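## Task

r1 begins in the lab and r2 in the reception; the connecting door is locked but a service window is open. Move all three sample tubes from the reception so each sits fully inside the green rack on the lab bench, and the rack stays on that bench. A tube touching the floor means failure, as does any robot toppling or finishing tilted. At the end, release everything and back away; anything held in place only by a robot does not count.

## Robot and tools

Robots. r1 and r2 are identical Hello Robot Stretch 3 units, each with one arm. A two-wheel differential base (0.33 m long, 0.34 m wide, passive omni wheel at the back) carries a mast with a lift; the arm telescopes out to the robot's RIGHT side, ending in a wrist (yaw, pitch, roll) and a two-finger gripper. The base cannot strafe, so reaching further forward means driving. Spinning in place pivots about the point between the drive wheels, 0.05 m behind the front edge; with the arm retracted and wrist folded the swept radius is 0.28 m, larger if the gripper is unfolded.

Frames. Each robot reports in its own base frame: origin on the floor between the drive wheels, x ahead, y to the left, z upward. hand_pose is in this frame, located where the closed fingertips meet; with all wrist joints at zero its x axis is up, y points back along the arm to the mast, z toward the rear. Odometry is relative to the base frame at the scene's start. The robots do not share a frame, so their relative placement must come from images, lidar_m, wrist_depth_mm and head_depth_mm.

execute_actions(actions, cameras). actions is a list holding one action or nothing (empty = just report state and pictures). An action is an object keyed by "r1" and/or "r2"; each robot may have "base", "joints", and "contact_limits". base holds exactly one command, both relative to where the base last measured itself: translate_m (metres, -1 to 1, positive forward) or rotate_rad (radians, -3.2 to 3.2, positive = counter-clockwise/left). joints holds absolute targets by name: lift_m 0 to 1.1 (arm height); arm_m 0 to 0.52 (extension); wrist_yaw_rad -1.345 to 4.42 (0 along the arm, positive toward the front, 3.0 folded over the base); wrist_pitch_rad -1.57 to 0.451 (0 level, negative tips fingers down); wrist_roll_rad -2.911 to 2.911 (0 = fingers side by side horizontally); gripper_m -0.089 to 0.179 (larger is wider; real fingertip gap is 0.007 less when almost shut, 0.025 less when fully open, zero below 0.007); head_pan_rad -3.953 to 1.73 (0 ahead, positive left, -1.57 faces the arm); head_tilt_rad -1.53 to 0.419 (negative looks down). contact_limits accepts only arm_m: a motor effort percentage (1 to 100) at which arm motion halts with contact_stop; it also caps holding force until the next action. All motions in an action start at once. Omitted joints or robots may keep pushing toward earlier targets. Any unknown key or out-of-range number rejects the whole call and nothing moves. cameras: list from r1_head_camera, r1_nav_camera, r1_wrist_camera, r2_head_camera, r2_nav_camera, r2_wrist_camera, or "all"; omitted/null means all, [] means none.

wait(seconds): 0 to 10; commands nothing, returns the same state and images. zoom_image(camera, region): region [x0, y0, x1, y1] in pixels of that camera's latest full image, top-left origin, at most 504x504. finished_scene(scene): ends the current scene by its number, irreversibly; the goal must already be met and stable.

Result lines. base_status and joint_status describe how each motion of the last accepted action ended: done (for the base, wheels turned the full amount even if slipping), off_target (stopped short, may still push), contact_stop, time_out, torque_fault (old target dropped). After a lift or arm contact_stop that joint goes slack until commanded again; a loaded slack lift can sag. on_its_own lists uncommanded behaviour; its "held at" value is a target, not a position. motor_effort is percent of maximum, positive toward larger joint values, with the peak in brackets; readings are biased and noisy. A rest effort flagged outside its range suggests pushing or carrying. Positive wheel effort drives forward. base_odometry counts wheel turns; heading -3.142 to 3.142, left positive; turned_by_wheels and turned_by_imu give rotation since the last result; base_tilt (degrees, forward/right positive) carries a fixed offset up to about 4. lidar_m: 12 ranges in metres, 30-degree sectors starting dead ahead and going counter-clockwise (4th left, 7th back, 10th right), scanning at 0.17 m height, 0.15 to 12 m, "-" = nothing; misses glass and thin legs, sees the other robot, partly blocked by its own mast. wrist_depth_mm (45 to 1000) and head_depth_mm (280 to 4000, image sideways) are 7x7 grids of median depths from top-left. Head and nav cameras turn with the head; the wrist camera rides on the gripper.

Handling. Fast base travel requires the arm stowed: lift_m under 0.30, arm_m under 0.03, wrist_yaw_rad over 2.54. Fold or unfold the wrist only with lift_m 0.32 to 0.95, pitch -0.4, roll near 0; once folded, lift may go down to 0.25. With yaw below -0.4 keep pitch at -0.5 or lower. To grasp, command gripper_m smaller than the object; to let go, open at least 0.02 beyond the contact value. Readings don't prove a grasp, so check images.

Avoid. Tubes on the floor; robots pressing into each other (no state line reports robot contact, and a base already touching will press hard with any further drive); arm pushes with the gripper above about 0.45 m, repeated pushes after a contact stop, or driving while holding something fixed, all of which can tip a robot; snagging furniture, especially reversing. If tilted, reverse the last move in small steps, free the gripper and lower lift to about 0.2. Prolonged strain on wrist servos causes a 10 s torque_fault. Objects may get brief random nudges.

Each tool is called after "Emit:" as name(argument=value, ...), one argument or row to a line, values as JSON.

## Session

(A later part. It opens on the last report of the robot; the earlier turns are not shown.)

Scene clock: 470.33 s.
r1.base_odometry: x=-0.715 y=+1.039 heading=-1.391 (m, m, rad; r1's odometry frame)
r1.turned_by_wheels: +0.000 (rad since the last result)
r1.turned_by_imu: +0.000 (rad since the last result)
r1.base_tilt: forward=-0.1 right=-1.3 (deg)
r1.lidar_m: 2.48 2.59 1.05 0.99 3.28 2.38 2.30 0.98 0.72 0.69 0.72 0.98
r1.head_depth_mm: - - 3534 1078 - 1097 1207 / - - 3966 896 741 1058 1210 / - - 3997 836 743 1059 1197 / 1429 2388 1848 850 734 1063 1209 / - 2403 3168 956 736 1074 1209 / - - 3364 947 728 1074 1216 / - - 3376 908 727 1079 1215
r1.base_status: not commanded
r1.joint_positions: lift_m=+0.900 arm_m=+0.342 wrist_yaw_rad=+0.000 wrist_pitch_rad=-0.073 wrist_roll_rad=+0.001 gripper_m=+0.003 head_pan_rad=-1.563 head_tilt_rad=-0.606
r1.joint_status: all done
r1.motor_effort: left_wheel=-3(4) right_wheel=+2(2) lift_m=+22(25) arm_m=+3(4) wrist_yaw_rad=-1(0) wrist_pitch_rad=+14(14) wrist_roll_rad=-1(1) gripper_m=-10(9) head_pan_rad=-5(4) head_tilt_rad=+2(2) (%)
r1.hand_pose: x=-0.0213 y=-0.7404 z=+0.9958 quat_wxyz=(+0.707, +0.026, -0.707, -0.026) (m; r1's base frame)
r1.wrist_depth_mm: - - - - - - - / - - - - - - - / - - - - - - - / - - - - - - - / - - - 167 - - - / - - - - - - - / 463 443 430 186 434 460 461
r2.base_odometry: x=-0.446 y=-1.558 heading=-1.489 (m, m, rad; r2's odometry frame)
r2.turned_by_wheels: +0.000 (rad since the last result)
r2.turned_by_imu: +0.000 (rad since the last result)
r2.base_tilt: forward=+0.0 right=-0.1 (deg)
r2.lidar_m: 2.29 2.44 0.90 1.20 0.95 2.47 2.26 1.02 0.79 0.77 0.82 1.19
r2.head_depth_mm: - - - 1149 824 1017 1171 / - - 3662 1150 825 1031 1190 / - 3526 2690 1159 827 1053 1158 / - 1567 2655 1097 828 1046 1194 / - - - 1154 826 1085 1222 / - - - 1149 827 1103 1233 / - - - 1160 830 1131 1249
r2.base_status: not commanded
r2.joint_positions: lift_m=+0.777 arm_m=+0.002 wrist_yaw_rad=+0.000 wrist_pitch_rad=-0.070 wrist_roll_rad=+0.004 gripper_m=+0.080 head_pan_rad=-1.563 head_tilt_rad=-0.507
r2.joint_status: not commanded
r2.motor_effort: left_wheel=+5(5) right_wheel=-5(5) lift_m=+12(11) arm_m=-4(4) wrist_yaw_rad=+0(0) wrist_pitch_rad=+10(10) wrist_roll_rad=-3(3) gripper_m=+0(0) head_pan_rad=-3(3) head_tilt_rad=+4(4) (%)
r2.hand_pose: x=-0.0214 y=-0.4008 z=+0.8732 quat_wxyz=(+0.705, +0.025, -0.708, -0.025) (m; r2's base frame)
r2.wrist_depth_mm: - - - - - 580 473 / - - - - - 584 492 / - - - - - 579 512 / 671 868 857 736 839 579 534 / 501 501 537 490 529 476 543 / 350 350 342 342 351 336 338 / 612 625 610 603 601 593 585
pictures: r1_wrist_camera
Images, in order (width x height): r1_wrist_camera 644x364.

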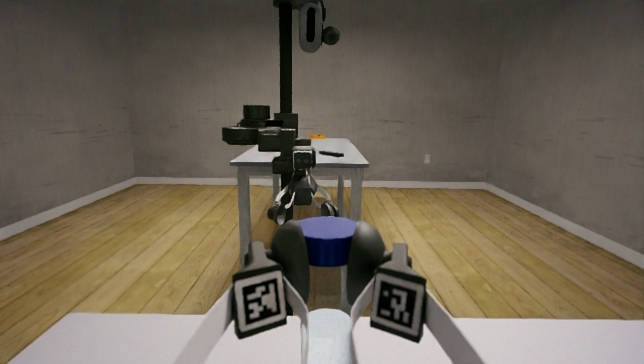

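Emit:
execute_actions(
  actions=[
    {"r1":{"joints":{"arm_m":0.1}}},
  ],
  cameras=[],
)

Emit:
execute_actions(
  actions=[
    {"r1":{"base":{"translate_m":0.684},"joints":{"arm_m":0}}},
  ],
  cameras=[],
)

Emit:
execute_actions(
  actions=[
    {"r1":{"base":{"rotate_rad":-1.61},"joints":{"lift_m":0.95}}},
  ],
  cameras=[],
)

Emit:
execute_actions(
  actions=[
    {"r1":{"base":{"translate_m":-1.0},"joints":{"wrist_yaw_rad":1.2,"head_pan_rad":-1.2,"head_tilt_rad":-0.9}}},
  ],
  cameras=[],
)

Emit:
execute_actions(
  actions=[
    {"r1":{"base":{"translate_m":-0.895},"joints":{"arm_m":0.245}}},
  ],
  cameras=[],
)

Emit:
execute_actions(
  actions=[
    {"r1":{"joints":{"lift_m":0.85}}},
  ],
  cameras=["r1_head_camera","r1_wrist_camera"],
)

Emit:
zoom_image(
  camera="r1_head_camera",
  region=[200,180,480,400],
)

Scene clock: 473.80 s.
r1.base_odometry: x=-0.715 y=+1.039 heading=-1.391 (m, m, rad; r1's odometry frame)
r1.turned_by_wheels: +0.000 (rad since the last result)
r1.turned_by_imu: +0.000 (rad since the last result)
r1.base_tilt: forward=-0.1 right=-1.3 (deg)
r1.lidar_m: 2.48 2.58 1.04 0.99 3.27 2.39 2.30 0.98 0.72 0.69 0.72 0.98
r1.head_depth_mm: - - 3579 983 - - 1216 / - - 3467 974 - - 1205 / - - 3241 1012 - - 1208 / 1431 2371 3024 1006 723 1064 1195 / - 2389 3168 956 731 1075 1201 / - - 3319 951 733 1070 1207 / - - 3325 910 726 1080 1212
r1.base_status: not commanded
r1.joint_positions: lift_m=+0.900 arm_m=+0.100 wrist_yaw_rad=+0.000 wrist_pitch_rad=-0.074 wrist_roll_rad=+0.001 gripper_m=+0.003 head_pan_rad=-1.563 head_tilt_rad=-0.606
r1.joint_status: all done
r1.motor_effort: left_wheel=-3(3) right_wheel=+2(2) lift_m=+21(21) arm_m=-3(4) wrist_yaw_rad=+0(0) wrist_pitch_rad=+13(14) wrist_roll_rad=-1(1) gripper_m=-10(10) head_pan_rad=-5(5) head_tilt_rad=+3(2) (%)
r1.hand_pose: x=-0.0213 y=-0.4991 z=+0.9957 quat_wxyz=(+0.707, +0.026, -0.707, -0.026) (m; r1's base frame)
r1.wrist_depth_mm: - - - - - - - / - - - - - - - / - - - - - - - / 461 - - - - - - / 462 - - 168 - - - / 466 574 595 457 627 594 592 / 428 448 432 186 412 461 462
r2.base_odometry: x=-0.446 y=-1.558 heading=-1.489 (m, m, rad; r2's odometry frame)
r2.turned_by_wheels: +0.000 (rad since the last result)
r2.turned_by_imu: +0.000 (rad since the last result)
r2.base_tilt: forward=-0.1 right=-0.1 (deg)
r2.lidar_m: 2.29 2.44 0.90 1.20 0.95 2.48 2.26 1.02 0.79 0.77 0.82 1.19
r2.head_depth_mm: - - - 1158 824 1014 1162 / - - 3627 1156 824 1028 1186 / - 3530 3666 1154 830 1048 1153 / - - 3386 1157 826 1056 1188 / - - - 1154 827 1084 1223 / - - - 1154 826 1104 1244 / - - - 1155 827 1128 1252
r2.base_status: not commanded
r2.joint_positions: lift_m=+0.777 arm_m=+0.002 wrist_yaw_rad=+0.000 wrist_pitch_rad=-0.070 wrist_roll_rad=+0.004 gripper_m=+0.080 head_pan_rad=-1.563 head_tilt_rad=-0.507
r2.joint_status: not commanded
r2.motor_effort: left_wheel=+4(4) right_wheel=-5(5) lift_m=+12(11) arm_m=-4(4) wrist_yaw_rad=+0(0) wrist_pitch_rad=+10(10) wrist_roll_rad=-3(3) gripper_m=+0(1) head_pan_rad=-3(3) head_tilt_rad=+4(4) (%)
r2.hand_pose: x=-0.0214 y=-0.4008 z=+0.8732 quat_wxyz=(+0.705, +0.025, -0.708, -0.025) (m; r2's base frame)
r2.wrist_depth_mm: - - - - - 577 475 / - - - - - 574 491 / - - - - - 576 512 / 671 874 859 736 843 575 523 / 496 494 539 486 528 483 539 / 349 348 342 342 350 340 340 / 619 611 615 604 603 589 588
pictures: none
No camera images: the call's "cameras" was empty. Leave "cameras" out to get every camera's image.

Scene clock: 481.80 s.
r1.base_odometry: x=-0.593 y=+0.366 heading=-1.391 (m, m, rad; r1's odometry frame)
r1.turned_by_wheels: +0.000 (rad since the last result)
r1.turned_by_imu: +0.000 (rad since the last result)
r1.base_tilt: forward=-0.1 right=-1.3 (deg)
r1.lidar_m: 1.80 1.87 2.56 1.00 1.01 3.11 2.72 0.98 0.71 0.69 0.72 0.94
r1.head_depth_mm: 545 604 676 765 889 1004 - / 548 606 680 768 891 1004 - / 549 606 680 773 855 - - / 550 608 684 760 861 - 1202 / 551 611 686 778 899 1072 1205 / 553 613 687 784 905 1073 1213 / 554 614 689 786 909 1085 1220
r1.base_status: done
r1.joint_positions: lift_m=+0.900 arm_m=+0.000 wrist_yaw_rad=+0.000 wrist_pitch_rad=-0.074 wrist_roll_rad=+0.001 gripper_m=+0.003 head_pan_rad=-1.563 head_tilt_rad=-0.606
r1.joint_status: all done
r1.motor_effort: left_wheel=-3(4) right_wheel=+2(5) lift_m=+21(21) arm_m=-3(4) wrist_yaw_rad=-1(1) wrist_pitch_rad=+13(13) wrist_roll_rad=-1(1) gripper_m=-9(10) head_pan_rad=-5(5) head_tilt_rad=+3(2) (%)
r1.hand_pose: x=-0.0213 y=-0.3991 z=+0.9957 quat_wxyz=(+0.707, +0.026, -0.707, -0.026) (m; r1's base frame)
r1.wrist_depth_mm: 397 400 404 400 402 402 - / 415 415 414 417 414 417 - / 427 427 428 427 431 427 - / 441 439 445 443 441 438 - / 454 457 458 167 462 456 - / 470 475 469 473 471 473 600 / 491 490 496 187 494 484 464
r2.base_odometry: x=-0.446 y=-1.558 heading=-1.489 (m, m, rad; r2's odometry frame)
r2.turned_by_wheels: +0.000 (rad since the last result)
r2.turned_by_imu: +0.001 (rad since the last result)
r2.base_tilt: forward=+0.0 right=-0.1 (deg)
r2.lidar_m: 2.30 2.43 0.90 1.20 0.95 2.48 2.26 1.02 0.79 0.77 0.82 1.18
r2.head_depth_mm: - - - 1152 826 1016 1173 / - - 3704 1158 827 1021 1182 / - - 3966 1154 829 1049 1154 / - - - 1159 828 1057 1200 / - - - 1159 829 1083 1223 / - - - 1156 832 1108 1231 / - - - 1160 830 1131 1259
r2.base_status: not commanded
r2.joint_positions: lift_m=+0.777 arm_m=+0.002 wrist_yaw_rad=+0.000 wrist_pitch_rad=-0.070 wrist_roll_rad=+0.004 gripper_m=+0.080 head_pan_rad=-1.563 head_tilt_rad=-0.507
r2.joint_status: not commanded
r2.motor_effort: left_wheel=+5(5) right_wheel=-5(5) lift_m=+12(12) arm_m=-4(4) wrist_yaw_rad=+0(0) wrist_pitch_rad=+10(10) wrist_roll_rad=-3(3) gripper_m=+1(1) head_pan_rad=-3(3) head_tilt_rad=+4(4) (%)
r2.hand_pose: x=-0.0214 y=-0.4008 z=+0.8732 quat_wxyz=(+0.705, +0.025, -0.708, -0.025) (m; r2's base frame)
r2.wrist_depth_mm: - - - - - 575 473 / - - - - - 571 489 / - - - - - 579 508 / 657 879 853 733 832 581 526 / 507 500 540 489 527 482 539 / 354 350 344 345 352 339 338 / 619 623 619 613 598 592 598
pictures: none
No camera images: the call's "cameras" was empty. Leave "cameras" out to get every camera's image.

Scene clock: 485.30 s.
r1.base_odometry: x=-0.593 y=+0.366 heading=-3.001 (m, m, rad; r1's odometry frame)
r1.turned_by_wheels: -1.610 (rad since the last result)
r1.turned_by_imu: -1.574 (rad since the last result)
r1.base_tilt: forward=-0.1 right=-1.3 (deg)
r1.lidar_m: 0.69 0.71 0.91 1.80 1.86 2.48 2.42 1.00 1.34 2.98 1.01 0.72
r1.head_depth_mm: 2546 2864 3124 2427 1974 - - / 2563 2807 3128 2380 1895 - - / 2567 2893 3061 2503 - - - / 2546 2861 3041 2455 - - 1262 / 2562 2865 3075 2363 1810 1462 1233 / 2573 2808 3007 2346 1787 1463 1226 / 2093 2132 2144 2141 1803 1456 1221
r1.base_status: done
r1.joint_positions: lift_m=+0.950 arm_m=+0.000 wrist_yaw_rad=+0.000 wrist_pitch_rad=-0.074 wrist_roll_rad=+0.001 gripper_m=+0.003 head_pan_rad=-1.563 head_tilt_rad=-0.606
r1.joint_status: all done
r1.motor_effort: left_wheel=+2(5) right_wheel=-3(6) lift_m=+21(18) arm_m=-3(3) wrist_yaw_rad=+0(0) wrist_pitch_rad=+14(14) wrist_roll_rad=-1(1) gripper_m=-10(9) head_pan_rad=-5(5) head_tilt_rad=+3(3) (%)
r1.hand_pose: x=-0.0213 y=-0.3990 z=+1.0456 quat_wxyz=(+0.706, +0.027, -0.707, -0.026) (m; r1's base frame)
r1.wrist_depth_mm: 936 - - - - - - / 944 - - - - - - / 946 - - - - - - / - - - - - - - / 908 - - 168 - - - / 701 - - - - - - / 931 - - 186 - - -
r2.base_odometry: x=-0.446 y=-1.558 heading=-1.489 (m, m, rad; r2's odometry frame)
r2.turned_by_wheels: +0.000 (rad since the last result)
r2.turned_by_imu: +0.000 (rad since the last result)
r2.base_tilt: forward=+0.1 right=-0.1 (deg)
r2.lidar_m: 2.28 2.43 0.90 1.20 0.95 2.48 2.26 1.02 0.78 0.77 0.82 1.19
r2.head_depth_mm: - - - 1157 823 1017 1169 / - - 3693 1150 828 1023 1189 / - - 3890 1152 827 1039 1156 / - - 3948 1155 830 1059 1195 / - - - 1160 827 1088 1226 / - - - 1155 828 1106 1232 / - - - 1159 830 1132 1259
r2.base_status: not commanded
r2.joint_positions: lift_m=+0.777 arm_m=+0.002 wrist_yaw_rad=+0.000 wrist_pitch_rad=-0.070 wrist_roll_rad=+0.004 gripper_m=+0.080 head_pan_rad=-1.563 head_tilt_rad=-0.507
r2.joint_status: not commanded
r2.motor_effort: left_wheel=+4(5) right_wheel=-5(5) lift_m=+12(11) arm_m=-4(4) wrist_yaw_rad=+0(0) wrist_pitch_rad=+10(10) wrist_roll_rad=-3(3) gripper_m=+1(0) head_pan_rad=-3(4) head_tilt_rad=+5(4) (%)
r2.hand_pose: x=-0.0214 y=-0.4008 z=+0.8732 quat_wxyz=(+0.705, +0.025, -0.708, -0.025) (m; r2's base frame)
r2.wrist_depth_mm: - - - - - 574 475 / - - - - - 577 493 / - - - - - 586 509 / 668 879 855 742 828 587 529 / 507 494 536 491 529 480 536 / 349 349 345 343 351 340 337 / 618 611 604 592 606 588 587
pictures: none
No camera images: the call's "cameras" was empty. Leave "cameras" out to get every camera's image.

Scene clock: 496.27 s.
r1.base_odometry: x=+0.397 y=+0.506 heading=-3.001 (m, m, rad; r1's odometry frame)
r1.turned_by_wheels: +0.000 (rad since the last result)
r1.turned_by_imu: +0.001 (rad since the last result)
r1.base_tilt: forward=-0.1 right=-1.3 (deg)
r1.lidar_m: 1.69 1.74 1.85 1.77 1.82 2.45 1.43 1.35 0.96 0.27 2.48 1.77
r1.head_depth_mm: 2591 2615 828 694 - - 1120 / 2660 2613 1952 682 609 1215 1123 / 2766 2588 2120 - - 695 1101 / 2921 2629 2103 - - 1259 1118 / 3015 2556 2017 1780 1412 1257 1119 / 2845 2579 2097 1668 1427 1256 1114 / 2405 2445 2077 1606 1440 1247 1107
r1.base_status: done
r1.joint_positions: lift_m=+0.950 arm_m=+0.000 wrist_yaw_rad=+1.198 wrist_pitch_rad=-0.074 wrist_roll_rad=+0.001 gripper_m=+0.003 head_pan_rad=-1.207 head_tilt_rad=-0.889
r1.joint_status: all done
r1.motor_effort: left_wheel=+2(3) right_wheel=-3(6) lift_m=+21(21) arm_m=-3(3) wrist_yaw_rad=+1(4) wrist_pitch_rad=+14(14) wrist_roll_rad=-1(1) gripper_m=-9(10) head_pan_rad=+4(35) head_tilt_rad=-4(19) (%)
r1.hand_pose: x=+0.2149 y=-0.2378 z=+1.0456 quat_wxyz=(+0.598, +0.420, -0.569, +0.376) (m; r1's base frame)
r1.wrist_depth_mm: - - - - - - - / - - - - - - - / - - - - - - - / - - - - - - - / - - - 168 - - - / - - - - - - - / - - - 186 - - -
r2.base_odometry: x=-0.446 y=-1.558 heading=-1.489 (m, m, rad; r2's odometry frame)
r2.turned_by_wheels: +0.000 (rad since the last result)
r2.turned_by_imu: +0.001 (rad since the last result)
r2.base_tilt: forward=+0.0 right=+0.0 (deg)
r2.lidar_m: 2.29 2.43 0.90 1.20 0.95 2.47 2.26 1.01 0.78 0.77 0.82 1.19
r2.head_depth_mm: - - - 1153 824 1012 1162 / - - 3644 1151 829 1028 1186 / - - 3986 1159 827 1046 1154 / - - 3948 1157 827 1056 1204 / - - - 1158 827 1089 1224 / - - - 1163 827 1106 1233 / - - - 1156 828 1124 1252
r2.base_status: not commanded
r2.joint_positions: lift_m=+0.777 arm_m=+0.002 wrist_yaw_rad=+0.000 wrist_pitch_rad=-0.070 wrist_roll_rad=+0.004 gripper_m=+0.080 head_pan_rad=-1.563 head_tilt_rad=-0.507
r2.joint_status: not commanded
r2.motor_effort: left_wheel=+4(5) right_wheel=-5(5) lift_m=+11(12) arm_m=-4(4) wrist_yaw_rad=+0(0) wrist_pitch_rad=+9(10) wrist_roll_rad=-3(3) gripper_m=+0(0) head_pan_rad=-4(3) head_tilt_rad=+5(4) (%)
r2.hand_pose: x=-0.0214 y=-0.4008 z=+0.8732 quat_wxyz=(+0.705, +0.025, -0.708, -0.025) (m; r2's base frame)
r2.wrist_depth_mm: - - - - - 589 471 / - - - - - 577 490 / - - - - - 578 508 / 673 861 874 737 839 584 529 / 499 503 536 491 525 481 538 / 348 351 344 341 352 337 336 / 618 614 610 601 598 610 591
pictures: none
No camera images: the call's "cameras" was empty. Leave "cameras" out to get every camera's image.

Scene clock: 506.17 s.
r1.base_odometry: x=+1.283 y=+0.632 heading=-3.001 (m, m, rad; r1's odometry frame)
r1.turned_by_wheels: +0.000 (rad since the last result)
r1.turned_by_imu: +0.002 (rad since the last result)
r1.base_tilt: forward=-0.1 right=-1.3 (deg)
r1.lidar_m: 2.59 2.55 1.83 1.74 1.79 1.83 1.75 0.59 0.99 0.95 0.97 0.93
r1.head_depth_mm: 2640 2722 784 686 586 538 1117 / 2728 - 788 682 581 1200 1120 / 2844 2826 823 683 581 1240 1121 / 2967 927 796 678 580 1262 1117 / 3051 987 705 677 591 1255 1121 / 3105 1015 789 673 616 1253 1116 / 3197 1012 812 673 1355 1254 1117
r1.base_status: done
r1.joint_positions: lift_m=+0.950 arm_m=+0.245 wrist_yaw_rad=+1.199 wrist_pitch_rad=-0.074 wrist_roll_rad=+0.001 gripper_m=+0.003 head_pan_rad=-1.207 head_tilt_rad=-0.889
r1.joint_status: all done
r1.motor_effort: left_wheel=+2(3) right_wheel=-3(5) lift_m=+21(22) arm_m=+3(3) wrist_yaw_rad=+1(1) wrist_pitch_rad=+14(14) wrist_roll_rad=-1(1) gripper_m=-9(9) head_pan_rad=+4(4) head_tilt_rad=-3(4) (%)
r1.hand_pose: x=+0.2150 y=-0.4819 z=+1.0456 quat_wxyz=(+0.598, +0.421, -0.569, +0.377) (m; r1's base frame)
r1.wrist_depth_mm: - - - - - - - / - - - - - - - / - - - - - - - / - - - - - - - / - - - 167 - - - / - 666 688 638 721 - - / - 519 502 187 508 530 580
r2.base_odometry: x=-0.446 y=-1.558 heading=-1.489 (m, m, rad; r2's odometry frame)
r2.turned_by_wheels: +0.000 (rad since the last result)
r2.turned_by_imu: +0.001 (rad since the last result)
r2.base_tilt: forward=+0.0 right=+0.0 (deg)
r2.lidar_m: 2.29 2.43 0.90 1.20 0.95 2.47 2.26 1.01 0.79 0.77 0.82 1.18
r2.head_depth_mm: - - - 1157 829 1011 1168 / - - 3610 1152 826 1029 1184 / - - 3877 1155 829 1052 1157 / - - 3975 1154 826 1056 1192 / - - - 1153 832 1087 1230 / - - - 1161 829 1115 1226 / - - - 1159 829 1125 1257
r2.base_status: not commanded
r2.joint_positions: lift_m=+0.777 arm_m=+0.002 wrist_yaw_rad=+0.000 wrist_pitch_rad=-0.070 wrist_roll_rad=+0.004 gripper_m=+0.080 head_pan_rad=-1.563 head_tilt_rad=-0.507
r2.joint_status: not commanded
r2.motor_effort: left_wheel=+5(5) right_wheel=-5(5) lift_m=+12(12) arm_m=-4(4) wrist_yaw_rad=+0(0) wrist_pitch_rad=+10(10) wrist_roll_rad=-3(2) gripper_m=+0(1) head_pan_rad=-4(3) head_tilt_rad=+4(5) (%)
r2.hand_pose: x=-0.0214 y=-0.4008 z=+0.8732 quat_wxyz=(+0.705, +0.025, -0.708, -0.025) (m; r2's base frame)
r2.wrist_depth_mm: - - - - - 577 470 / - - - - - 577 494 / - - - - - 582 508 / 672 862 861 735 836 584 526 / 504 493 546 490 527 481 545 / 350 349 346 342 353 337 338 / 624 623 604 611 598 592 591
pictures: none
No camera images: the call's "cameras" was empty. Leave "cameras" out to get every camera's image.

Scene clock: 507.90 s.
r1.base_odometry: x=+1.283 y=+0.632 heading=-3.001 (m, m, rad; r1's odometry frame)
r1.turned_by_wheels: +0.000 (rad since the last result)
r1.turned_by_imu: +0.000 (rad since the last result)
r1.base_tilt: forward=-0.1 right=-1.3 (deg)
r1.lidar_m: 2.58 2.55 1.83 1.75 1.79 1.84 1.75 0.59 0.99 0.95 0.98 0.93
r1.head_depth_mm: 2644 2639 852 655 585 538 1118 / 2709 2626 - 668 582 1200 1130 / 2838 1037 849 679 581 1243 1122 / 2937 1036 757 677 580 1254 1124 / 3036 1029 706 676 592 1261 1111 / 3152 1018 790 673 613 1248 1116 / 3181 1019 809 671 1347 1252 1109
r1.base_status: not commanded
r1.joint_positions: lift_m=+0.850 arm_m=+0.245 wrist_yaw_rad=+1.199 wrist_pitch_rad=-0.074 wrist_roll_rad=+0.001 gripper_m=+0.003 head_pan_rad=-1.207 head_tilt_rad=-0.889
r1.joint_status: all done
r1.motor_effort: left_wheel=+2(3) right_wheel=-3(3) lift_m=+16(16) arm_m=+5(4) wrist_yaw_rad=+1(1) wrist_pitch_rad=+14(14) wrist_roll_rad=-1(1) gripper_m=-10(9) head_pan_rad=+4(3) head_tilt_rad=-4(3) (%)
r1.hand_pose: x=+0.2150 y=-0.4819 z=+0.9458 quat_wxyz=(+0.598, +0.421, -0.569, +0.377) (m; r1's base frame)
r1.wrist_depth_mm: - - - - - - - / - - - - - - - / - - - - - - - / - - - - - - - / - 664 668 168 698 - - / - 476 497 240 519 493 493 / 386 371 358 186 355 384 382
r2.base_odometry: x=-0.446 y=-1.558 heading=-1.489 (m, m, rad; r2's odometry frame)
r2.turned_by_wheels: +0.000 (rad since the last result)
r2.turned_by_imu: +0.000 (rad since the last result)
r2.base_tilt: forward=+0.0 right=-0.1 (deg)
r2.lidar_m: 2.29 2.43 0.90 1.20 0.95 2.47 2.27 1.02 0.78 0.77 0.82 1.19
r2.head_depth_mm: - - - 1149 828 1009 1166 / - - 3682 1150 827 1025 1189 / - - 3996 1157 830 1046 1158 / - - 3999 1159 829 1056 1198 / - - - 1155 826 1086 1226 / - - - 1162 831 1111 1234 / - - - 1159 828 1126 1257
r2.base_status: not commanded
r2.joint_positions: lift_m=+0.777 arm_m=+0.002 wrist_yaw_rad=+0.000 wrist_pitch_rad=-0.070 wrist_roll_rad=+0.004 gripper_m=+0.080 head_pan_rad=-1.563 head_tilt_rad=-0.507
r2.joint_status: not commanded
r2.motor_effort: left_wheel=+5(5) right_wheel=-5(4) lift_m=+11(12) arm_m=-4(4) wrist_yaw_rad=+0(0) wrist_pitch_rad=+10(10) wrist_roll_rad=-3(3) gripper_m=+1(0) head_pan_rad=-3(3) head_tilt_rad=+4(4) (%)
r2.hand_pose: x=-0.0214 y=-0.4008 z=+0.8732 quat_wxyz=(+0.705, +0.025, -0.708, -0.025) (m; r2's base frame)
r2.wrist_depth_mm: - - - - - 573 474 / - - - - - 576 489 / - - - - - 591 509 / 660 876 856 729 837 578 527 / 505 501 533 492 527 482 541 / 350 350 344 344 350 339 336 / 616 612 613 615 602 597 594
pictures: r1_head_camera (sideways: a quarter turn clockwise sets it upright), r1_wrist_camera
Images, in order (width x height): r1_head_camera 896x504, r1_wrist_camera 644x364.

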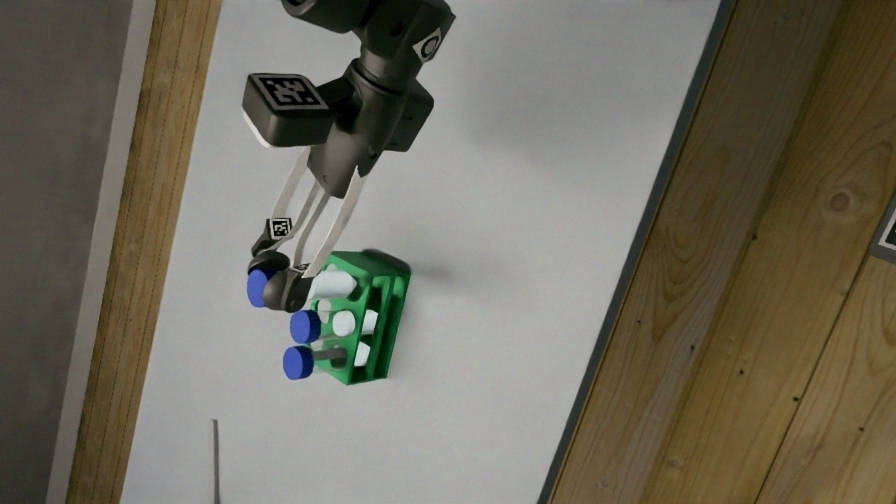

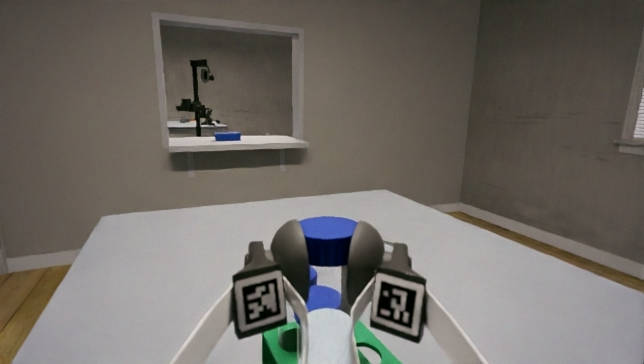

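Region (200, 180, 480, 400) of r1_head_camera's 896x504 image, scaled by 1.800, with more detail than that image has; it fills the top 396 rows of this view, and the rest is white.

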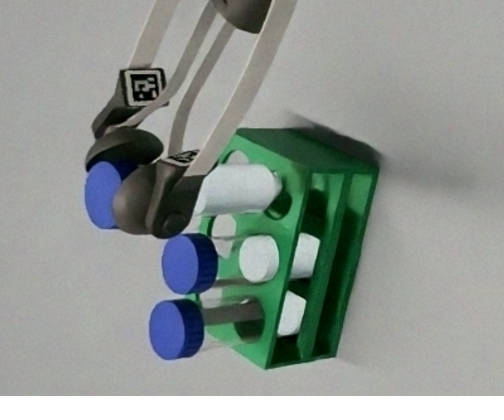

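Emit:
execute_actions(
  actions=[
    {"r1":{"base":{"translate_m":0.005},"joints":{"lift_m":0.83,"arm_m":0.255}}},
  ],
  cameras=["r1_head_camera"],
)

Emit:
zoom_image(
  camera="r1_head_camera",
  region=[200,180,480,400],
)

Scene clock: 509.03 s.
r1.base_odometry: x=+1.278 y=+0.631 heading=-3.001 (m, m, rad; r1's odometry frame)
r1.turned_by_wheels: +0.000 (rad since the last result)
r1.turned_by_imu: +0.000 (rad since the last result)
r1.base_tilt: forward=-0.2 right=-1.3 (deg)
r1.lidar_m: 2.57 2.55 1.82 1.74 1.80 1.84 1.76 0.59 0.99 0.95 0.98 0.93
r1.head_depth_mm: 2633 2627 852 651 585 539 1123 / 2762 2594 - 667 582 1200 1121 / 2846 1030 875 679 582 1241 1121 / 2987 1027 752 678 581 1260 1113 / 3025 1028 706 676 594 1257 1116 / 3129 1020 813 675 617 1248 1109 / 3201 1015 811 671 1350 1260 1111
r1.base_status: done
r1.joint_positions: lift_m=+0.830 arm_m=+0.255 wrist_yaw_rad=+1.199 wrist_pitch_rad=-0.067 wrist_roll_rad=+0.001 gripper_m=+0.003 head_pan_rad=-1.207 head_tilt_rad=-0.889
r1.joint_status: all done
r1.motor_effort: left_wheel=+2(5) right_wheel=-3(4) lift_m=+17(19) arm_m=+3(1) wrist_yaw_rad=+1(1) wrist_pitch_rad=+10(14) wrist_roll_rad=-1(1) gripper_m=-9(10) head_pan_rad=+4(4) head_tilt_rad=-4(4) (%)
r1.hand_pose: x=+0.2153 y=-0.4920 z=+0.9276 quat_wxyz=(+0.597, +0.419, -0.570, +0.379) (m; r1's base frame)
r1.wrist_depth_mm: - - - - - - - / - - - - - - - / - - - - - - - / - - - - - - - / - 629 631 167 648 713 - / 503 448 462 214 488 463 466 / 347 350 322 186 324 357 359
r2.base_odometry: x=-0.446 y=-1.558 heading=-1.489 (m, m, rad; r2's odometry frame)
r2.turned_by_wheels: +0.000 (rad since the last result)
r2.turned_by_imu: +0.000 (rad since the last result)
r2.base_tilt: forward=-0.1 right=-0.1 (deg)
r2.lidar_m: 2.29 2.44 0.90 1.20 0.95 2.48 2.26 1.02 0.78 0.77 0.81 1.19
r2.head_depth_mm: - - - 1160 825 1018 1166 / - - 3668 1158 826 1024 1181 / - - - 1160 826 1048 1159 / - - 3938 1160 822 1055 1199 / - - - 1156 828 1092 1230 / - - - 1155 828 1103 1234 / - - - 1162 827 1132 1259
r2.base_status: not commanded
r2.joint_positions: lift_m=+0.777 arm_m=+0.002 wrist_yaw_rad=+0.000 wrist_pitch_rad=-0.070 wrist_roll_rad=+0.004 gripper_m=+0.080 head_pan_rad=-1.563 head_tilt_rad=-0.507
r2.joint_status: not commanded
r2.motor_effort: left_wheel=+5(5) right_wheel=-5(5) lift_m=+11(11) arm_m=-4(4) wrist_yaw_rad=+0(0) wrist_pitch_rad=+10(10) wrist_roll_rad=-3(3) gripper_m=+1(0) head_pan_rad=-3(3) head_tilt_rad=+4(4) (%)
r2.hand_pose: x=-0.0214 y=-0.4008 z=+0.8732 quat_wxyz=(+0.705, +0.025, -0.708, -0.025) (m; r2's base frame)
r2.wrist_depth_mm: - - - - - 579 473 / - - - - - 573 498 / - - - - - 583 503 / 670 892 858 732 835 586 528 / 506 503 537 489 529 477 540 / 351 353 344 342 354 339 338 / 610 622 610 602 593 604 590
pictures: r1_head_camera (sideways: a quarter turn clockwise sets it upright)
Images, in order (width x height): r1_head_camera 896x504.

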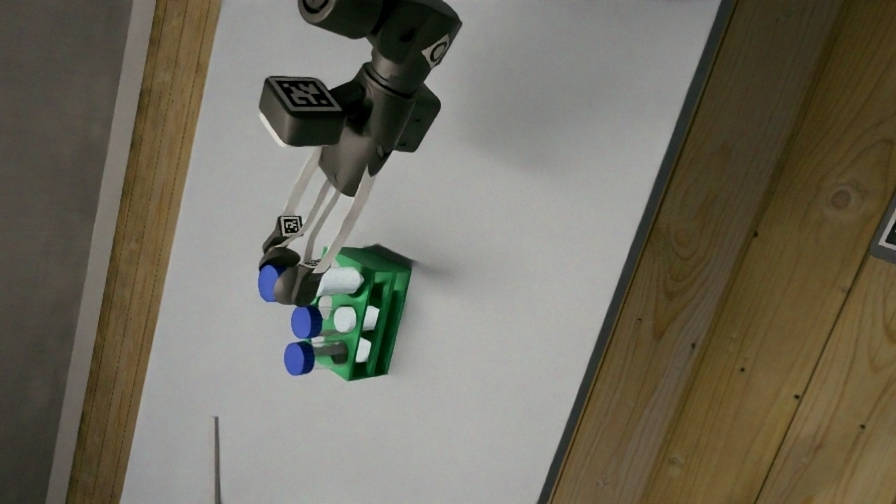

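Region (200, 180, 480, 400) of r1_head_camera's 896x504 image, scaled by 1.800, with more detail than that image has; it fills the top 396 rows of this view, and the rest is white.

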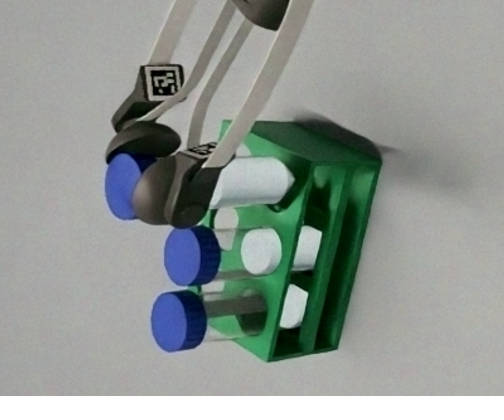

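Emit:
execute_actions(
  actions=[
    {"r1":{"base":{"translate_m":0.011},"joints":{"lift_m":0.84,"arm_m":0.262}}},
  ],
  cameras=[],
)

Emit:
execute_actions(
  actions=[
    {"r1":{"joints":{"lift_m":0.815}}},
  ],
  cameras=["r1_head_camera"],
)

Emit:
zoom_image(
  camera="r1_head_camera",
  region=[200,180,480,400],
)

Scene clock: 510.93 s.
r1.base_odometry: x=+1.267 y=+0.629 heading=-3.000 (m, m, rad; r1's odometry frame)
r1.turned_by_wheels: +0.000 (rad since the last result)
r1.turned_by_imu: +0.000 (rad since the last result)
r1.base_tilt: forward=-0.1 right=-1.3 (deg)
r1.lidar_m: 2.56 2.55 1.83 1.75 1.80 1.85 1.77 0.60 0.99 0.95 0.98 0.91
r1.head_depth_mm: 2605 2656 866 669 584 539 1127 / 2739 2600 - 667 582 1196 1122 / 2847 1036 849 682 580 1235 1119 / 2987 1032 752 678 580 1265 1122 / 3060 1031 702 675 592 1260 1113 / 3143 1022 812 675 616 1245 1114 / 3170 1020 812 673 1346 1248 1112
r1.base_status: done
r1.joint_positions: lift_m=+0.840 arm_m=+0.262 wrist_yaw_rad=+1.199 wrist_pitch_rad=-0.072 wrist_roll_rad=+0.001 gripper_m=+0.003 head_pan_rad=-1.207 head_tilt_rad=-0.889
r1.joint_status: all done
r1.motor_effort: left_wheel=+2(5) right_wheel=-3(4) lift_m=+22(20) arm_m=+3(3) wrist_yaw_rad=+1(1) wrist_pitch_rad=+13(13) wrist_roll_rad=-1(1) gripper_m=-10(9) head_pan_rad=+4(3) head_tilt_rad=-4(3) (%)
r1.hand_pose: x=+0.2151 y=-0.4990 z=+0.9361 quat_wxyz=(+0.598, +0.420, -0.569, +0.377) (m; r1's base frame)
r1.wrist_depth_mm: - - - - - - - / - - - - - - - / - - - - - - - / - - - - - - - / - 641 655 168 658 - - / 516 456 478 223 506 472 479 / 358 359 332 186 349 367 370
r2.base_odometry: x=-0.446 y=-1.558 heading=-1.489 (m, m, rad; r2's odometry frame)
r2.turned_by_wheels: +0.000 (rad since the last result)
r2.turned_by_imu: +0.000 (rad since the last result)
r2.base_tilt: forward=+0.0 right=-0.1 (deg)
r2.lidar_m: 2.29 2.43 0.90 1.21 0.95 2.48 2.27 1.02 0.79 0.77 0.82 1.19
r2.head_depth_mm: - - - 1152 825 1012 1166 / - - 3652 1155 829 1024 1189 / - - 3908 1168 828 1054 1159 / - - 3898 1159 828 1053 1203 / - - - 1155 828 1086 1222 / - - - 1157 831 1107 1230 / - - - 1162 832 1123 1253
r2.base_status: not commanded
r2.joint_positions: lift_m=+0.777 arm_m=+0.002 wrist_yaw_rad=+0.000 wrist_pitch_rad=-0.070 wrist_roll_rad=+0.004 gripper_m=+0.080 head_pan_rad=-1.563 head_tilt_rad=-0.507
r2.joint_status: not commanded
r2.motor_effort: left_wheel=+4(5) right_wheel=-5(5) lift_m=+11(11) arm_m=-4(4) wrist_yaw_rad=+0(0) wrist_pitch_rad=+10(10) wrist_roll_rad=-3(3) gripper_m=+1(0) head_pan_rad=-4(3) head_tilt_rad=+4(4) (%)
r2.hand_pose: x=-0.0214 y=-0.4008 z=+0.8732 quat_wxyz=(+0.705, +0.025, -0.708, -0.025) (m; r2's base frame)
r2.wrist_depth_mm: - - - - - 588 471 / - - - - - 578 496 / - - - - - 583 507 / 661 899 854 731 847 593 529 / 507 495 534 491 526 478 542 / 347 348 341 346 351 340 340 / 617 623 614 606 608 593 584
pictures: none
No camera images: the call's "cameras" was empty. Leave "cameras" out to get every camera's image.

Scene clock: 511.93 s.
r1.base_odometry: x=+1.267 y=+0.629 heading=-3.000 (m, m, rad; r1's odometry frame)
r1.turned_by_wheels: +0.000 (rad since the last result)
r1.turned_by_imu: +0.000 (rad since the last result)
r1.base_tilt: forward=-0.1 right=-1.3 (deg)
r1.lidar_m: 2.56 2.56 1.83 1.75 1.80 1.85 1.77 0.60 0.99 0.95 0.98 0.91
r1.head_depth_mm: 2632 2633 851 654 585 537 1129 / 2756 2612 881 658 582 1197 1122 / 2843 1034 861 681 580 1247 1122 / 2931 1030 754 678 581 1265 1115 / 2981 1025 704 677 592 1266 1119 / 3135 1015 812 676 613 1265 1108 / 3200 1018 814 674 1356 1263 1107
r1.base_status: not commanded
r1.joint_positions: lift_m=+0.815 arm_m=+0.262 wrist_yaw_rad=+1.199 wrist_pitch_rad=-0.073 wrist_roll_rad=+0.001 gripper_m=+0.003 head_pan_rad=-1.207 head_tilt_rad=-0.889
r1.joint_status: all done
r1.motor_effort: left_wheel=+2(2) right_wheel=-3(3) lift_m=+17(16) arm_m=+3(4) wrist_yaw_rad=+0(0) wrist_pitch_rad=+13(13) wrist_roll_rad=-1(1) gripper_m=-9(10) head_pan_rad=+4(3) head_tilt_rad=-5(4) (%)
r1.hand_pose: x=+0.2151 y=-0.4990 z=+0.9112 quat_wxyz=(+0.598, +0.420, -0.569, +0.377) (m; r1's base frame)
r1.wrist_depth_mm: - - - - - - - / - - - - - - - / - - - - - - - / - - - - - - - / - 583 588 168 594 605 - / 421 413 428 238 449 426 431 / 319 323 298 186 271 330 330
r2.base_odometry: x=-0.446 y=-1.558 heading=-1.489 (m, m, rad; r2's odometry frame)
r2.turned_by_wheels: +0.000 (rad since the last result)
r2.turned_by_imu: +0.000 (rad since the last result)
r2.base_tilt: forward=-0.1 right=+0.0 (deg)
r2.lidar_m: 2.29 2.43 0.90 1.20 0.95 2.48 2.26 1.02 0.78 0.77 0.82 1.18
r2.head_depth_mm: - - - 1152 827 1017 1171 / - - 3641 1156 828 1022 1192 / - - - 1158 826 1048 1155 / - - - 1157 825 1050 1189 / - - - 1160 826 1089 1226 / - - - 1157 830 1108 1239 / - - - 1153 833 1124 1256
r2.base_status: not commanded
r2.joint_positions: lift_m=+0.777 arm_m=+0.002 wrist_yaw_rad=+0.000 wrist_pitch_rad=-0.070 wrist_roll_rad=+0.004 gripper_m=+0.080 head_pan_rad=-1.563 head_tilt_rad=-0.507
r2.joint_status: not commanded
r2.motor_effort: left_wheel=+5(5) right_wheel=-5(5) lift_m=+12(11) arm_m=-4(4) wrist_yaw_rad=+0(0) wrist_pitch_rad=+10(10) wrist_roll_rad=-3(3) gripper_m=+1(0) head_pan_rad=-3(3) head_tilt_rad=+5(5) (%)
r2.hand_pose: x=-0.0214 y=-0.4008 z=+0.8732 quat_wxyz=(+0.705, +0.025, -0.708, -0.025) (m; r2's base frame)
r2.wrist_depth_mm: - - - - - 577 473 / - - - - - 581 498 / - - - - - 571 505 / 666 894 862 725 850 582 526 / 506 498 539 484 523 483 545 / 350 348 344 343 348 338 338 / 621 621 614 613 605 601 588
pictures: r1_head_camera (sideways: a quarter turn clockwise sets it upright)
Images, in order (width x height): r1_head_camera 896x504.

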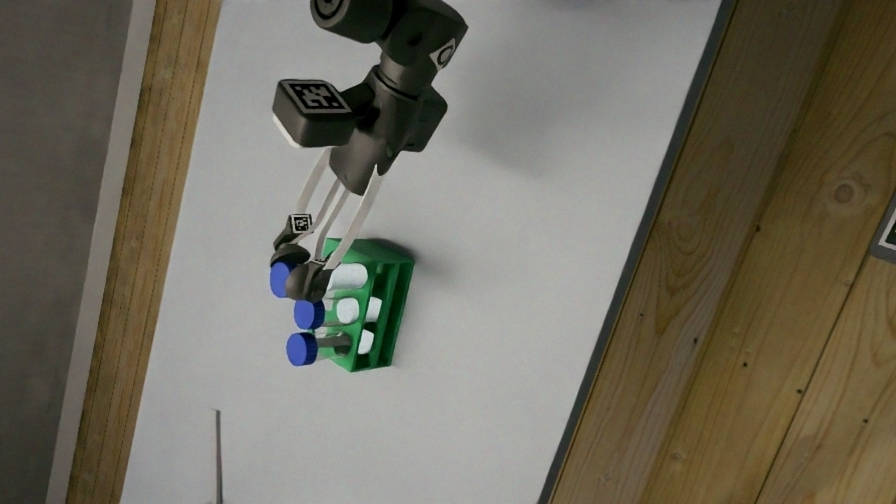

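Region (200, 180, 480, 400) of r1_head_camera's 896x504 image, scaled by 1.800, with more detail than that image has; it fills the top 396 rows of this view, and the rest is white.

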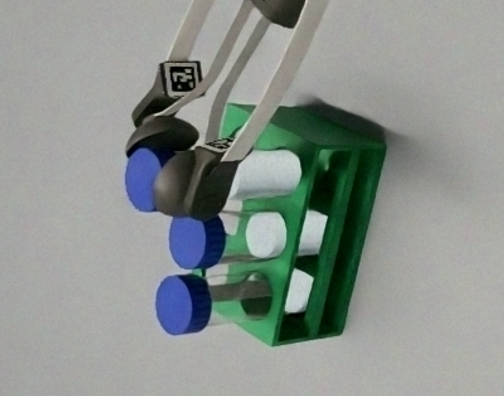

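In.

Emit:
execute_actions(
  actions=[
    {"r1":{"joints":{"lift_m":0.8}}},
  ],
  cameras=[],
)

Emit:
execute_actions(
  actions=[
    {"r1":{"joints":{"gripper_m":0.065}}},
  ],
  cameras=[],
)

Emit:
execute_actions(
  actions=[
    {"r1":{"joints":{"lift_m":0.95}}},
  ],
  cameras=[],
)

Emit:
execute_actions(
  actions=[
    {"r1":{"joints":{"arm_m":0}}},
  ],
  cameras=["r1_head_camera"],
)

Scene clock: 513.07 s.
r1.base_odometry: x=+1.267 y=+0.629 heading=-3.000 (m, m, rad; r1's odometry frame)
r1.turned_by_wheels: +0.000 (rad since the last result)
r1.turned_by_imu: +0.000 (rad since the last result)
r1.base_tilt: forward=-0.1 right=-1.3 (deg)
r1.lidar_m: 2.57 2.55 1.83 1.75 1.80 1.85 1.77 0.60 0.99 0.95 0.98 0.92
r1.head_depth_mm: 2628 2645 854 652 583 538 1120 / 2736 2591 879 652 585 1199 1116 / 2808 1036 848 672 579 1238 1120 / 2939 1031 801 679 579 1263 1120 / 3036 1025 703 676 591 1261 1113 / 3135 1021 816 676 616 1252 1107 / 3177 1015 813 675 1353 1244 1110
r1.base_status: not commanded
r1.joint_positions: lift_m=+0.800 arm_m=+0.262 wrist_yaw_rad=+1.199 wrist_pitch_rad=-0.073 wrist_roll_rad=+0.001 gripper_m=+0.003 head_pan_rad=-1.207 head_tilt_rad=-0.889
r1.joint_status: all done
r1.motor_effort: left_wheel=+2(2) right_wheel=-2(3) lift_m=+17(12) arm_m=+3(3) wrist_yaw_rad=+1(1) wrist_pitch_rad=+13(13) wrist_roll_rad=-1(1) gripper_m=-9(10) head_pan_rad=+4(3) head_tilt_rad=-4(4) (%)
r1.hand_pose: x=+0.2151 y=-0.4990 z=+0.8962 quat_wxyz=(+0.598, +0.420, -0.569, +0.377) (m; r1's base frame)
r1.wrist_depth_mm: - - - - - - - / - - - - - - - / - - - - - - - / - - - 937 - - - / - 533 541 168 554 564 - / 381 385 401 269 416 394 401 / 298 300 277 187 263 309 310
r2.base_odometry: x=-0.446 y=-1.558 heading=-1.489 (m, m, rad; r2's odometry frame)
r2.turned_by_wheels: +0.000 (rad since the last result)
r2.turned_by_imu: +0.000 (rad since the last result)
r2.base_tilt: forward=+0.0 right=+0.0 (deg)
r2.lidar_m: 2.29 2.43 0.90 1.20 0.95 2.48 2.26 1.02 0.79 0.77 0.82 1.18
r2.head_depth_mm: - - - 1154 827 1019 1172 / - - 3617 1153 825 1022 1195 / - - 3989 1156 825 1051 1160 / - - 3914 1160 828 1056 1196 / - - - 1158 828 1081 1226 / - - - 1155 827 1107 1230 / - - - 1160 831 1125 1250
r2.base_status: not commanded
r2.joint_positions: lift_m=+0.777 arm_m=+0.002 wrist_yaw_rad=+0.000 wrist_pitch_rad=-0.070 wrist_roll_rad=+0.004 gripper_m=+0.080 head_pan_rad=-1.563 head_tilt_rad=-0.507
r2.joint_status: not commanded
r2.motor_effort: left_wheel=+5(5) right_wheel=-5(4) lift_m=+11(12) arm_m=-4(4) wrist_yaw_rad=+0(0) wrist_pitch_rad=+9(10) wrist_roll_rad=-2(3) gripper_m=+0(0) head_pan_rad=-4(3) head_tilt_rad=+4(4) (%)
r2.hand_pose: x=-0.0214 y=-0.4008 z=+0.8732 quat_wxyz=(+0.705, +0.025, -0.708, -0.025) (m; r2's base frame)
r2.wrist_depth_mm: - - - - - 579 474 / - - - - - 577 491 / - - - - - 572 501 / 675 901 867 744 843 576 525 / 505 499 529 491 521 483 547 / 349 346 345 344 352 338 336 / 620 610 607 605 591 589 590
pictures: none
No camera images: the call's "cameras" was empty. Leave "cameras" out to get every camera's image.

Scene clock: 514.17 s.
r1.base_odometry: x=+1.267 y=+0.629 heading=-3.000 (m, m, rad; r1's odometry frame)
r1.turned_by_wheels: +0.000 (rad since the last result)
r1.turned_by_imu: +0.000 (rad since the last result)
r1.base_tilt: forward=-0.1 right=-1.3 (deg)
r1.lidar_m: 2.56 2.55 1.83 1.75 1.80 1.84 1.77 0.60 0.99 0.95 0.98 0.92
r1.head_depth_mm: 2621 2631 851 654 585 539 1120 / 2724 2621 874 652 583 1203 1128 / 2787 1037 852 667 581 1232 1121 / 2929 1032 818 678 583 1259 1116 / 3038 1027 707 677 592 1260 1116 / 3139 1016 812 673 614 1257 1117 / 3156 1012 811 671 1357 1257 1106
r1.base_status: not commanded
r1.joint_positions: lift_m=+0.800 arm_m=+0.262 wrist_yaw_rad=+1.199 wrist_pitch_rad=-0.073 wrist_roll_rad=+0.001 gripper_m=+0.065 head_pan_rad=-1.207 head_tilt_rad=-0.889
r1.joint_status: all done
r1.motor_effort: left_wheel=+2(2) right_wheel=-3(3) lift_m=+16(17) arm_m=+4(5) wrist_yaw_rad=+1(0) wrist_pitch_rad=+13(13) wrist_roll_rad=-1(1) gripper_m=+0(80) head_pan_rad=+4(4) head_tilt_rad=-3(4) (%)
r1.hand_pose: x=+0.2151 y=-0.4990 z=+0.8962 quat_wxyz=(+0.598, +0.420, -0.569, +0.377) (m; r1's base frame)
r1.wrist_depth_mm: - - - - - - - / - - - - - - - / - - - - - - - / - - - 936 - - - / - 538 542 511 575 558 - / 385 386 - 168 392 401 399 / 299 300 278 207 239 307 310
r2.base_odometry: x=-0.446 y=-1.558 heading=-1.489 (m, m, rad; r2's odometry frame)
r2.turned_by_wheels: +0.000 (rad since the last result)
r2.turned_by_imu: +0.000 (rad since the last result)
r2.base_tilt: forward=+0.0 right=-0.1 (deg)
r2.lidar_m: 2.29 2.44 0.90 1.20 0.95 2.48 2.26 1.02 0.79 0.77 0.82 1.19
r2.head_depth_mm: - - - 1155 827 1015 1169 / - - 3641 1157 828 1030 1188 / - - - 1152 828 1049 1157 / - - 3992 1153 830 1053 1196 / - - - 1164 827 1085 1234 / - - - 1151 827 1104 1224 / - - - 1154 829 1122 1257
r2.base_status: not commanded
r2.joint_positions: lift_m=+0.777 arm_m=+0.002 wrist_yaw_rad=+0.000 wrist_pitch_rad=-0.070 wrist_roll_rad=+0.004 gripper_m=+0.080 head_pan_rad=-1.563 head_tilt_rad=-0.507
r2.joint_status: not commanded
r2.motor_effort: left_wheel=+5(5) right_wheel=-5(5) lift_m=+12(12) arm_m=-4(4) wrist_yaw_rad=+0(0) wrist_pitch_rad=+10(10) wrist_roll_rad=-3(3) gripper_m=+0(0) head_pan_rad=-3(3) head_tilt_rad=+4(4) (%)
r2.hand_pose: x=-0.0214 y=-0.4008 z=+0.8732 quat_wxyz=(+0.705, +0.025, -0.708, -0.025) (m; r2's base frame)
r2.wrist_depth_mm: - - - - - 586 471 / - - - - - 578 487 / - - - - - 584 509 / 660 883 865 728 836 587 525 / 504 497 541 486 524 484 543 / 350 351 344 343 350 339 338 / 623 620 613 603 605 600 594
pictures: none
No camera images: the call's "cameras" was empty. Leave "cameras" out to get every camera's image.

Scene clock: 516.37 s.
r1.base_odometry: x=+1.267 y=+0.629 heading=-3.000 (m, m, rad; r1's odometry frame)
r1.turned_by_wheels: +0.000 (rad since the last result)
r1.turned_by_imu: +0.000 (rad since the last result)
r1.base_tilt: forward=-0.2 right=-1.3 (deg)
r1.lidar_m: 2.57 2.55 1.83 1.75 1.80 1.85 1.77 0.60 0.99 0.95 0.98 0.91
r1.head_depth_mm: 2640 2713 804 684 583 538 1117 / 2705 - 797 684 584 1208 1119 / 2828 1041 820 681 581 1231 1115 / 2927 989 796 679 581 1259 1115 / 3038 989 706 679 591 1268 1119 / 3133 1024 814 675 614 1256 1116 / 3218 1015 809 673 1344 1250 1121
r1.base_status: not commanded
r1.joint_positions: lift_m=+0.950 arm_m=+0.262 wrist_yaw_rad=+1.199 wrist_pitch_rad=-0.073 wrist_roll_rad=+0.001 gripper_m=+0.065 head_pan_rad=-1.207 head_tilt_rad=-0.889
r1.joint_status: all done
r1.motor_effort: left_wheel=+2(2) right_wheel=-3(2) lift_m=+21(24) arm_m=+4(4) wrist_yaw_rad=+1(1) wrist_pitch_rad=+13(13) wrist_roll_rad=-1(1) gripper_m=+0(0) head_pan_rad=+3(3) head_tilt_rad=-4(4) (%)
r1.hand_pose: x=+0.2151 y=-0.4990 z=+1.0460 quat_wxyz=(+0.598, +0.420, -0.569, +0.377) (m; r1's base frame)
r1.wrist_depth_mm: - - - - - - - / - - - - - - - / - - - - - - - / - - - - - - - / - - - 956 - - - / - 657 - 677 676 - - / - 517 499 527 509 535 -
r2.base_odometry: x=-0.446 y=-1.558 heading=-1.489 (m, m, rad; r2's odometry frame)
r2.turned_by_wheels: +0.000 (rad since the last result)
r2.turned_by_imu: +0.000 (rad since the last result)
r2.base_tilt: forward=-0.1 right=-0.1 (deg)
r2.lidar_m: 2.29 2.43 0.90 1.20 0.95 2.47 2.27 1.02 0.79 0.77 0.82 1.19
r2.head_depth_mm: - - - 1158 826 1015 1168 / - - 3643 1152 825 1032 1193 / - - 3991 1149 825 1046 1152 / - - 3964 1154 827 1058 1189 / - - - 1152 828 1084 1230 / - - - 1156 828 1111 1237 / - - - 1160 828 1124 1259
r2.base_status: not commanded
r2.joint_positions: lift_m=+0.777 arm_m=+0.002 wrist_yaw_rad=+0.000 wrist_pitch_rad=-0.070 wrist_roll_rad=+0.004 gripper_m=+0.080 head_pan_rad=-1.563 head_tilt_rad=-0.507
r2.joint_status: not commanded
r2.motor_effort: left_wheel=+4(4) right_wheel=-5(5) lift_m=+11(11) arm_m=-4(4) wrist_yaw_rad=+0(0) wrist_pitch_rad=+10(10) wrist_roll_rad=-3(3) gripper_m=+0(0) head_pan_rad=-3(3) head_tilt_rad=+4(5) (%)
r2.hand_pose: x=-0.0214 y=-0.4008 z=+0.8732 quat_wxyz=(+0.705, +0.025, -0.708, -0.025) (m; r2's base frame)
r2.wrist_depth_mm: - - - - - 583 472 / - - - - - 582 489 / - - - - - 588 510 / 667 869 866 736 843 580 524 / 501 501 535 483 525 482 550 / 349 348 346 344 351 340 340 / 618 610 604 607 598 597 587
pictures: none
No camera images: the call's "cameras" was empty. Leave "cameras" out to get every camera's image.

Scene clock: 519.53 s.
r1.base_odometry: x=+1.267 y=+0.629 heading=-3.000 (m, m, rad; r1's odometry frame)
r1.turned_by_wheels: +0.000 (rad since the last result)
r1.turned_by_imu: +0.000 (rad since the last result)
r1.base_tilt: forward=-0.2 right=-1.3 (deg)
r1.lidar_m: 2.57 2.54 1.82 1.74 1.79 1.85 1.77 0.60 0.99 0.95 0.98 0.92
r1.head_depth_mm: 2618 2642 830 694 - - 1126 / 2738 2608 828 683 608 1224 1122 / 2836 1044 846 - - 1234 1123 / 2946 1035 846 - - 1261 1121 / 3040 1029 712 702 578 1250 1119 / 3165 1024 839 675 614 1255 1116 / 3203 1019 810 665 1352 1249 1113
r1.base_status: not commanded
r1.joint_positions: lift_m=+0.950 arm_m=+0.000 wrist_yaw_rad=+1.200 wrist_pitch_rad=-0.073 wrist_roll_rad=+0.001 gripper_m=+0.065 head_pan_rad=-1.207 head_tilt_rad=-0.889
r1.joint_status: all done
r1.motor_effort: left_wheel=+2(2) right_wheel=-2(3) lift_m=+21(21) arm_m=-3(3) wrist_yaw_rad=+0(1) wrist_pitch_rad=+13(13) wrist_roll_rad=-1(1) gripper_m=+0(0) head_pan_rad=+3(4) head_tilt_rad=-4(3) (%)
r1.hand_pose: x=+0.2152 y=-0.2374 z=+1.0460 quat_wxyz=(+0.598, +0.420, -0.569, +0.377) (m; r1's base frame)
r1.wrist_depth_mm: - - - - - - - / - - - - - - - / - - - - - - - / - - - - - - - / - - - 953 - - - / - - - 682 681 696 694 / - - 875 526 507 513 538
r2.base_odometry: x=-0.446 y=-1.558 heading=-1.489 (m, m, rad; r2's odometry frame)
r2.turned_by_wheels: +0.000 (rad since the last result)
r2.turned_by_imu: +0.000 (rad since the last result)
r2.base_tilt: forward=-0.1 right=+0.0 (deg)
r2.lidar_m: 2.29 2.43 0.90 1.20 0.95 2.48 2.26 1.02 0.78 0.77 0.82 1.19
r2.head_depth_mm: - - - 1152 828 1011 1171 / - - 3678 1153 825 1024 1184 / - - 3993 1150 827 1047 1159 / - - 3948 1160 829 1053 1192 / - - - 1156 832 1086 1222 / - - - 1155 829 1106 1234 / - - - 1158 830 1127 1260
r2.base_status: not commanded
r2.joint_positions: lift_m=+0.777 arm_m=+0.002 wrist_yaw_rad=+0.000 wrist_pitch_rad=-0.070 wrist_roll_rad=+0.004 gripper_m=+0.080 head_pan_rad=-1.563 head_tilt_rad=-0.507
r2.joint_status: not commanded
r2.motor_effort: left_wheel=+5(5) right_wheel=-5(5) lift_m=+11(11) arm_m=-4(4) wrist_yaw_rad=+0(0) wrist_pitch_rad=+10(10) wrist_roll_rad=-3(3) gripper_m=+0(1) head_pan_rad=-4(4) head_tilt_rad=+4(4) (%)
r2.hand_pose: x=-0.0214 y=-0.4008 z=+0.8732 quat_wxyz=(+0.705, +0.025, -0.708, -0.025) (m; r2's base frame)
r2.wrist_depth_mm: - - - - - 578 474 / - - - - - 578 490 / - - - - - 581 515 / 672 885 872 722 841 578 533 / 507 504 537 485 529 485 546 / 350 348 345 344 353 338 338 / 624 603 618 608 607 606 592
pictures: r1_head_camera (sideways: a quarter turn clockwise sets it upright)
Images, in order (width x height): r1_head_camera 896x504.

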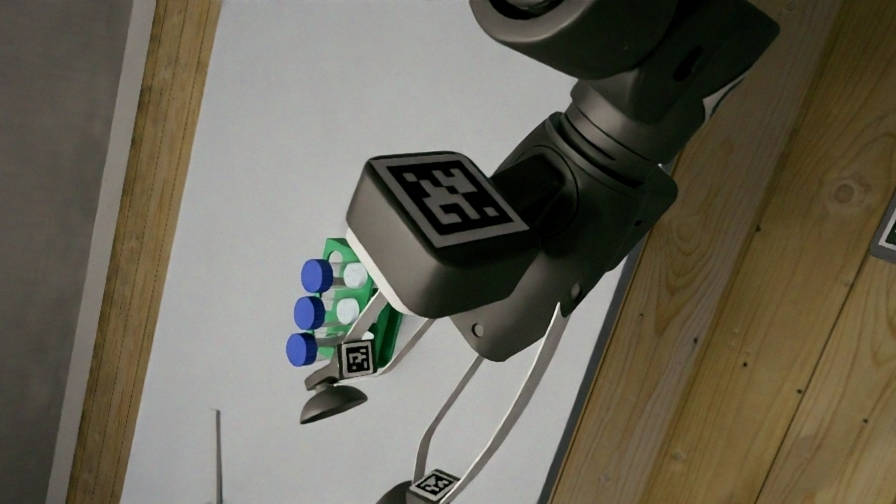

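Emit:
finished_scene(
  scene=1,
)

The scene is finished: the task was done.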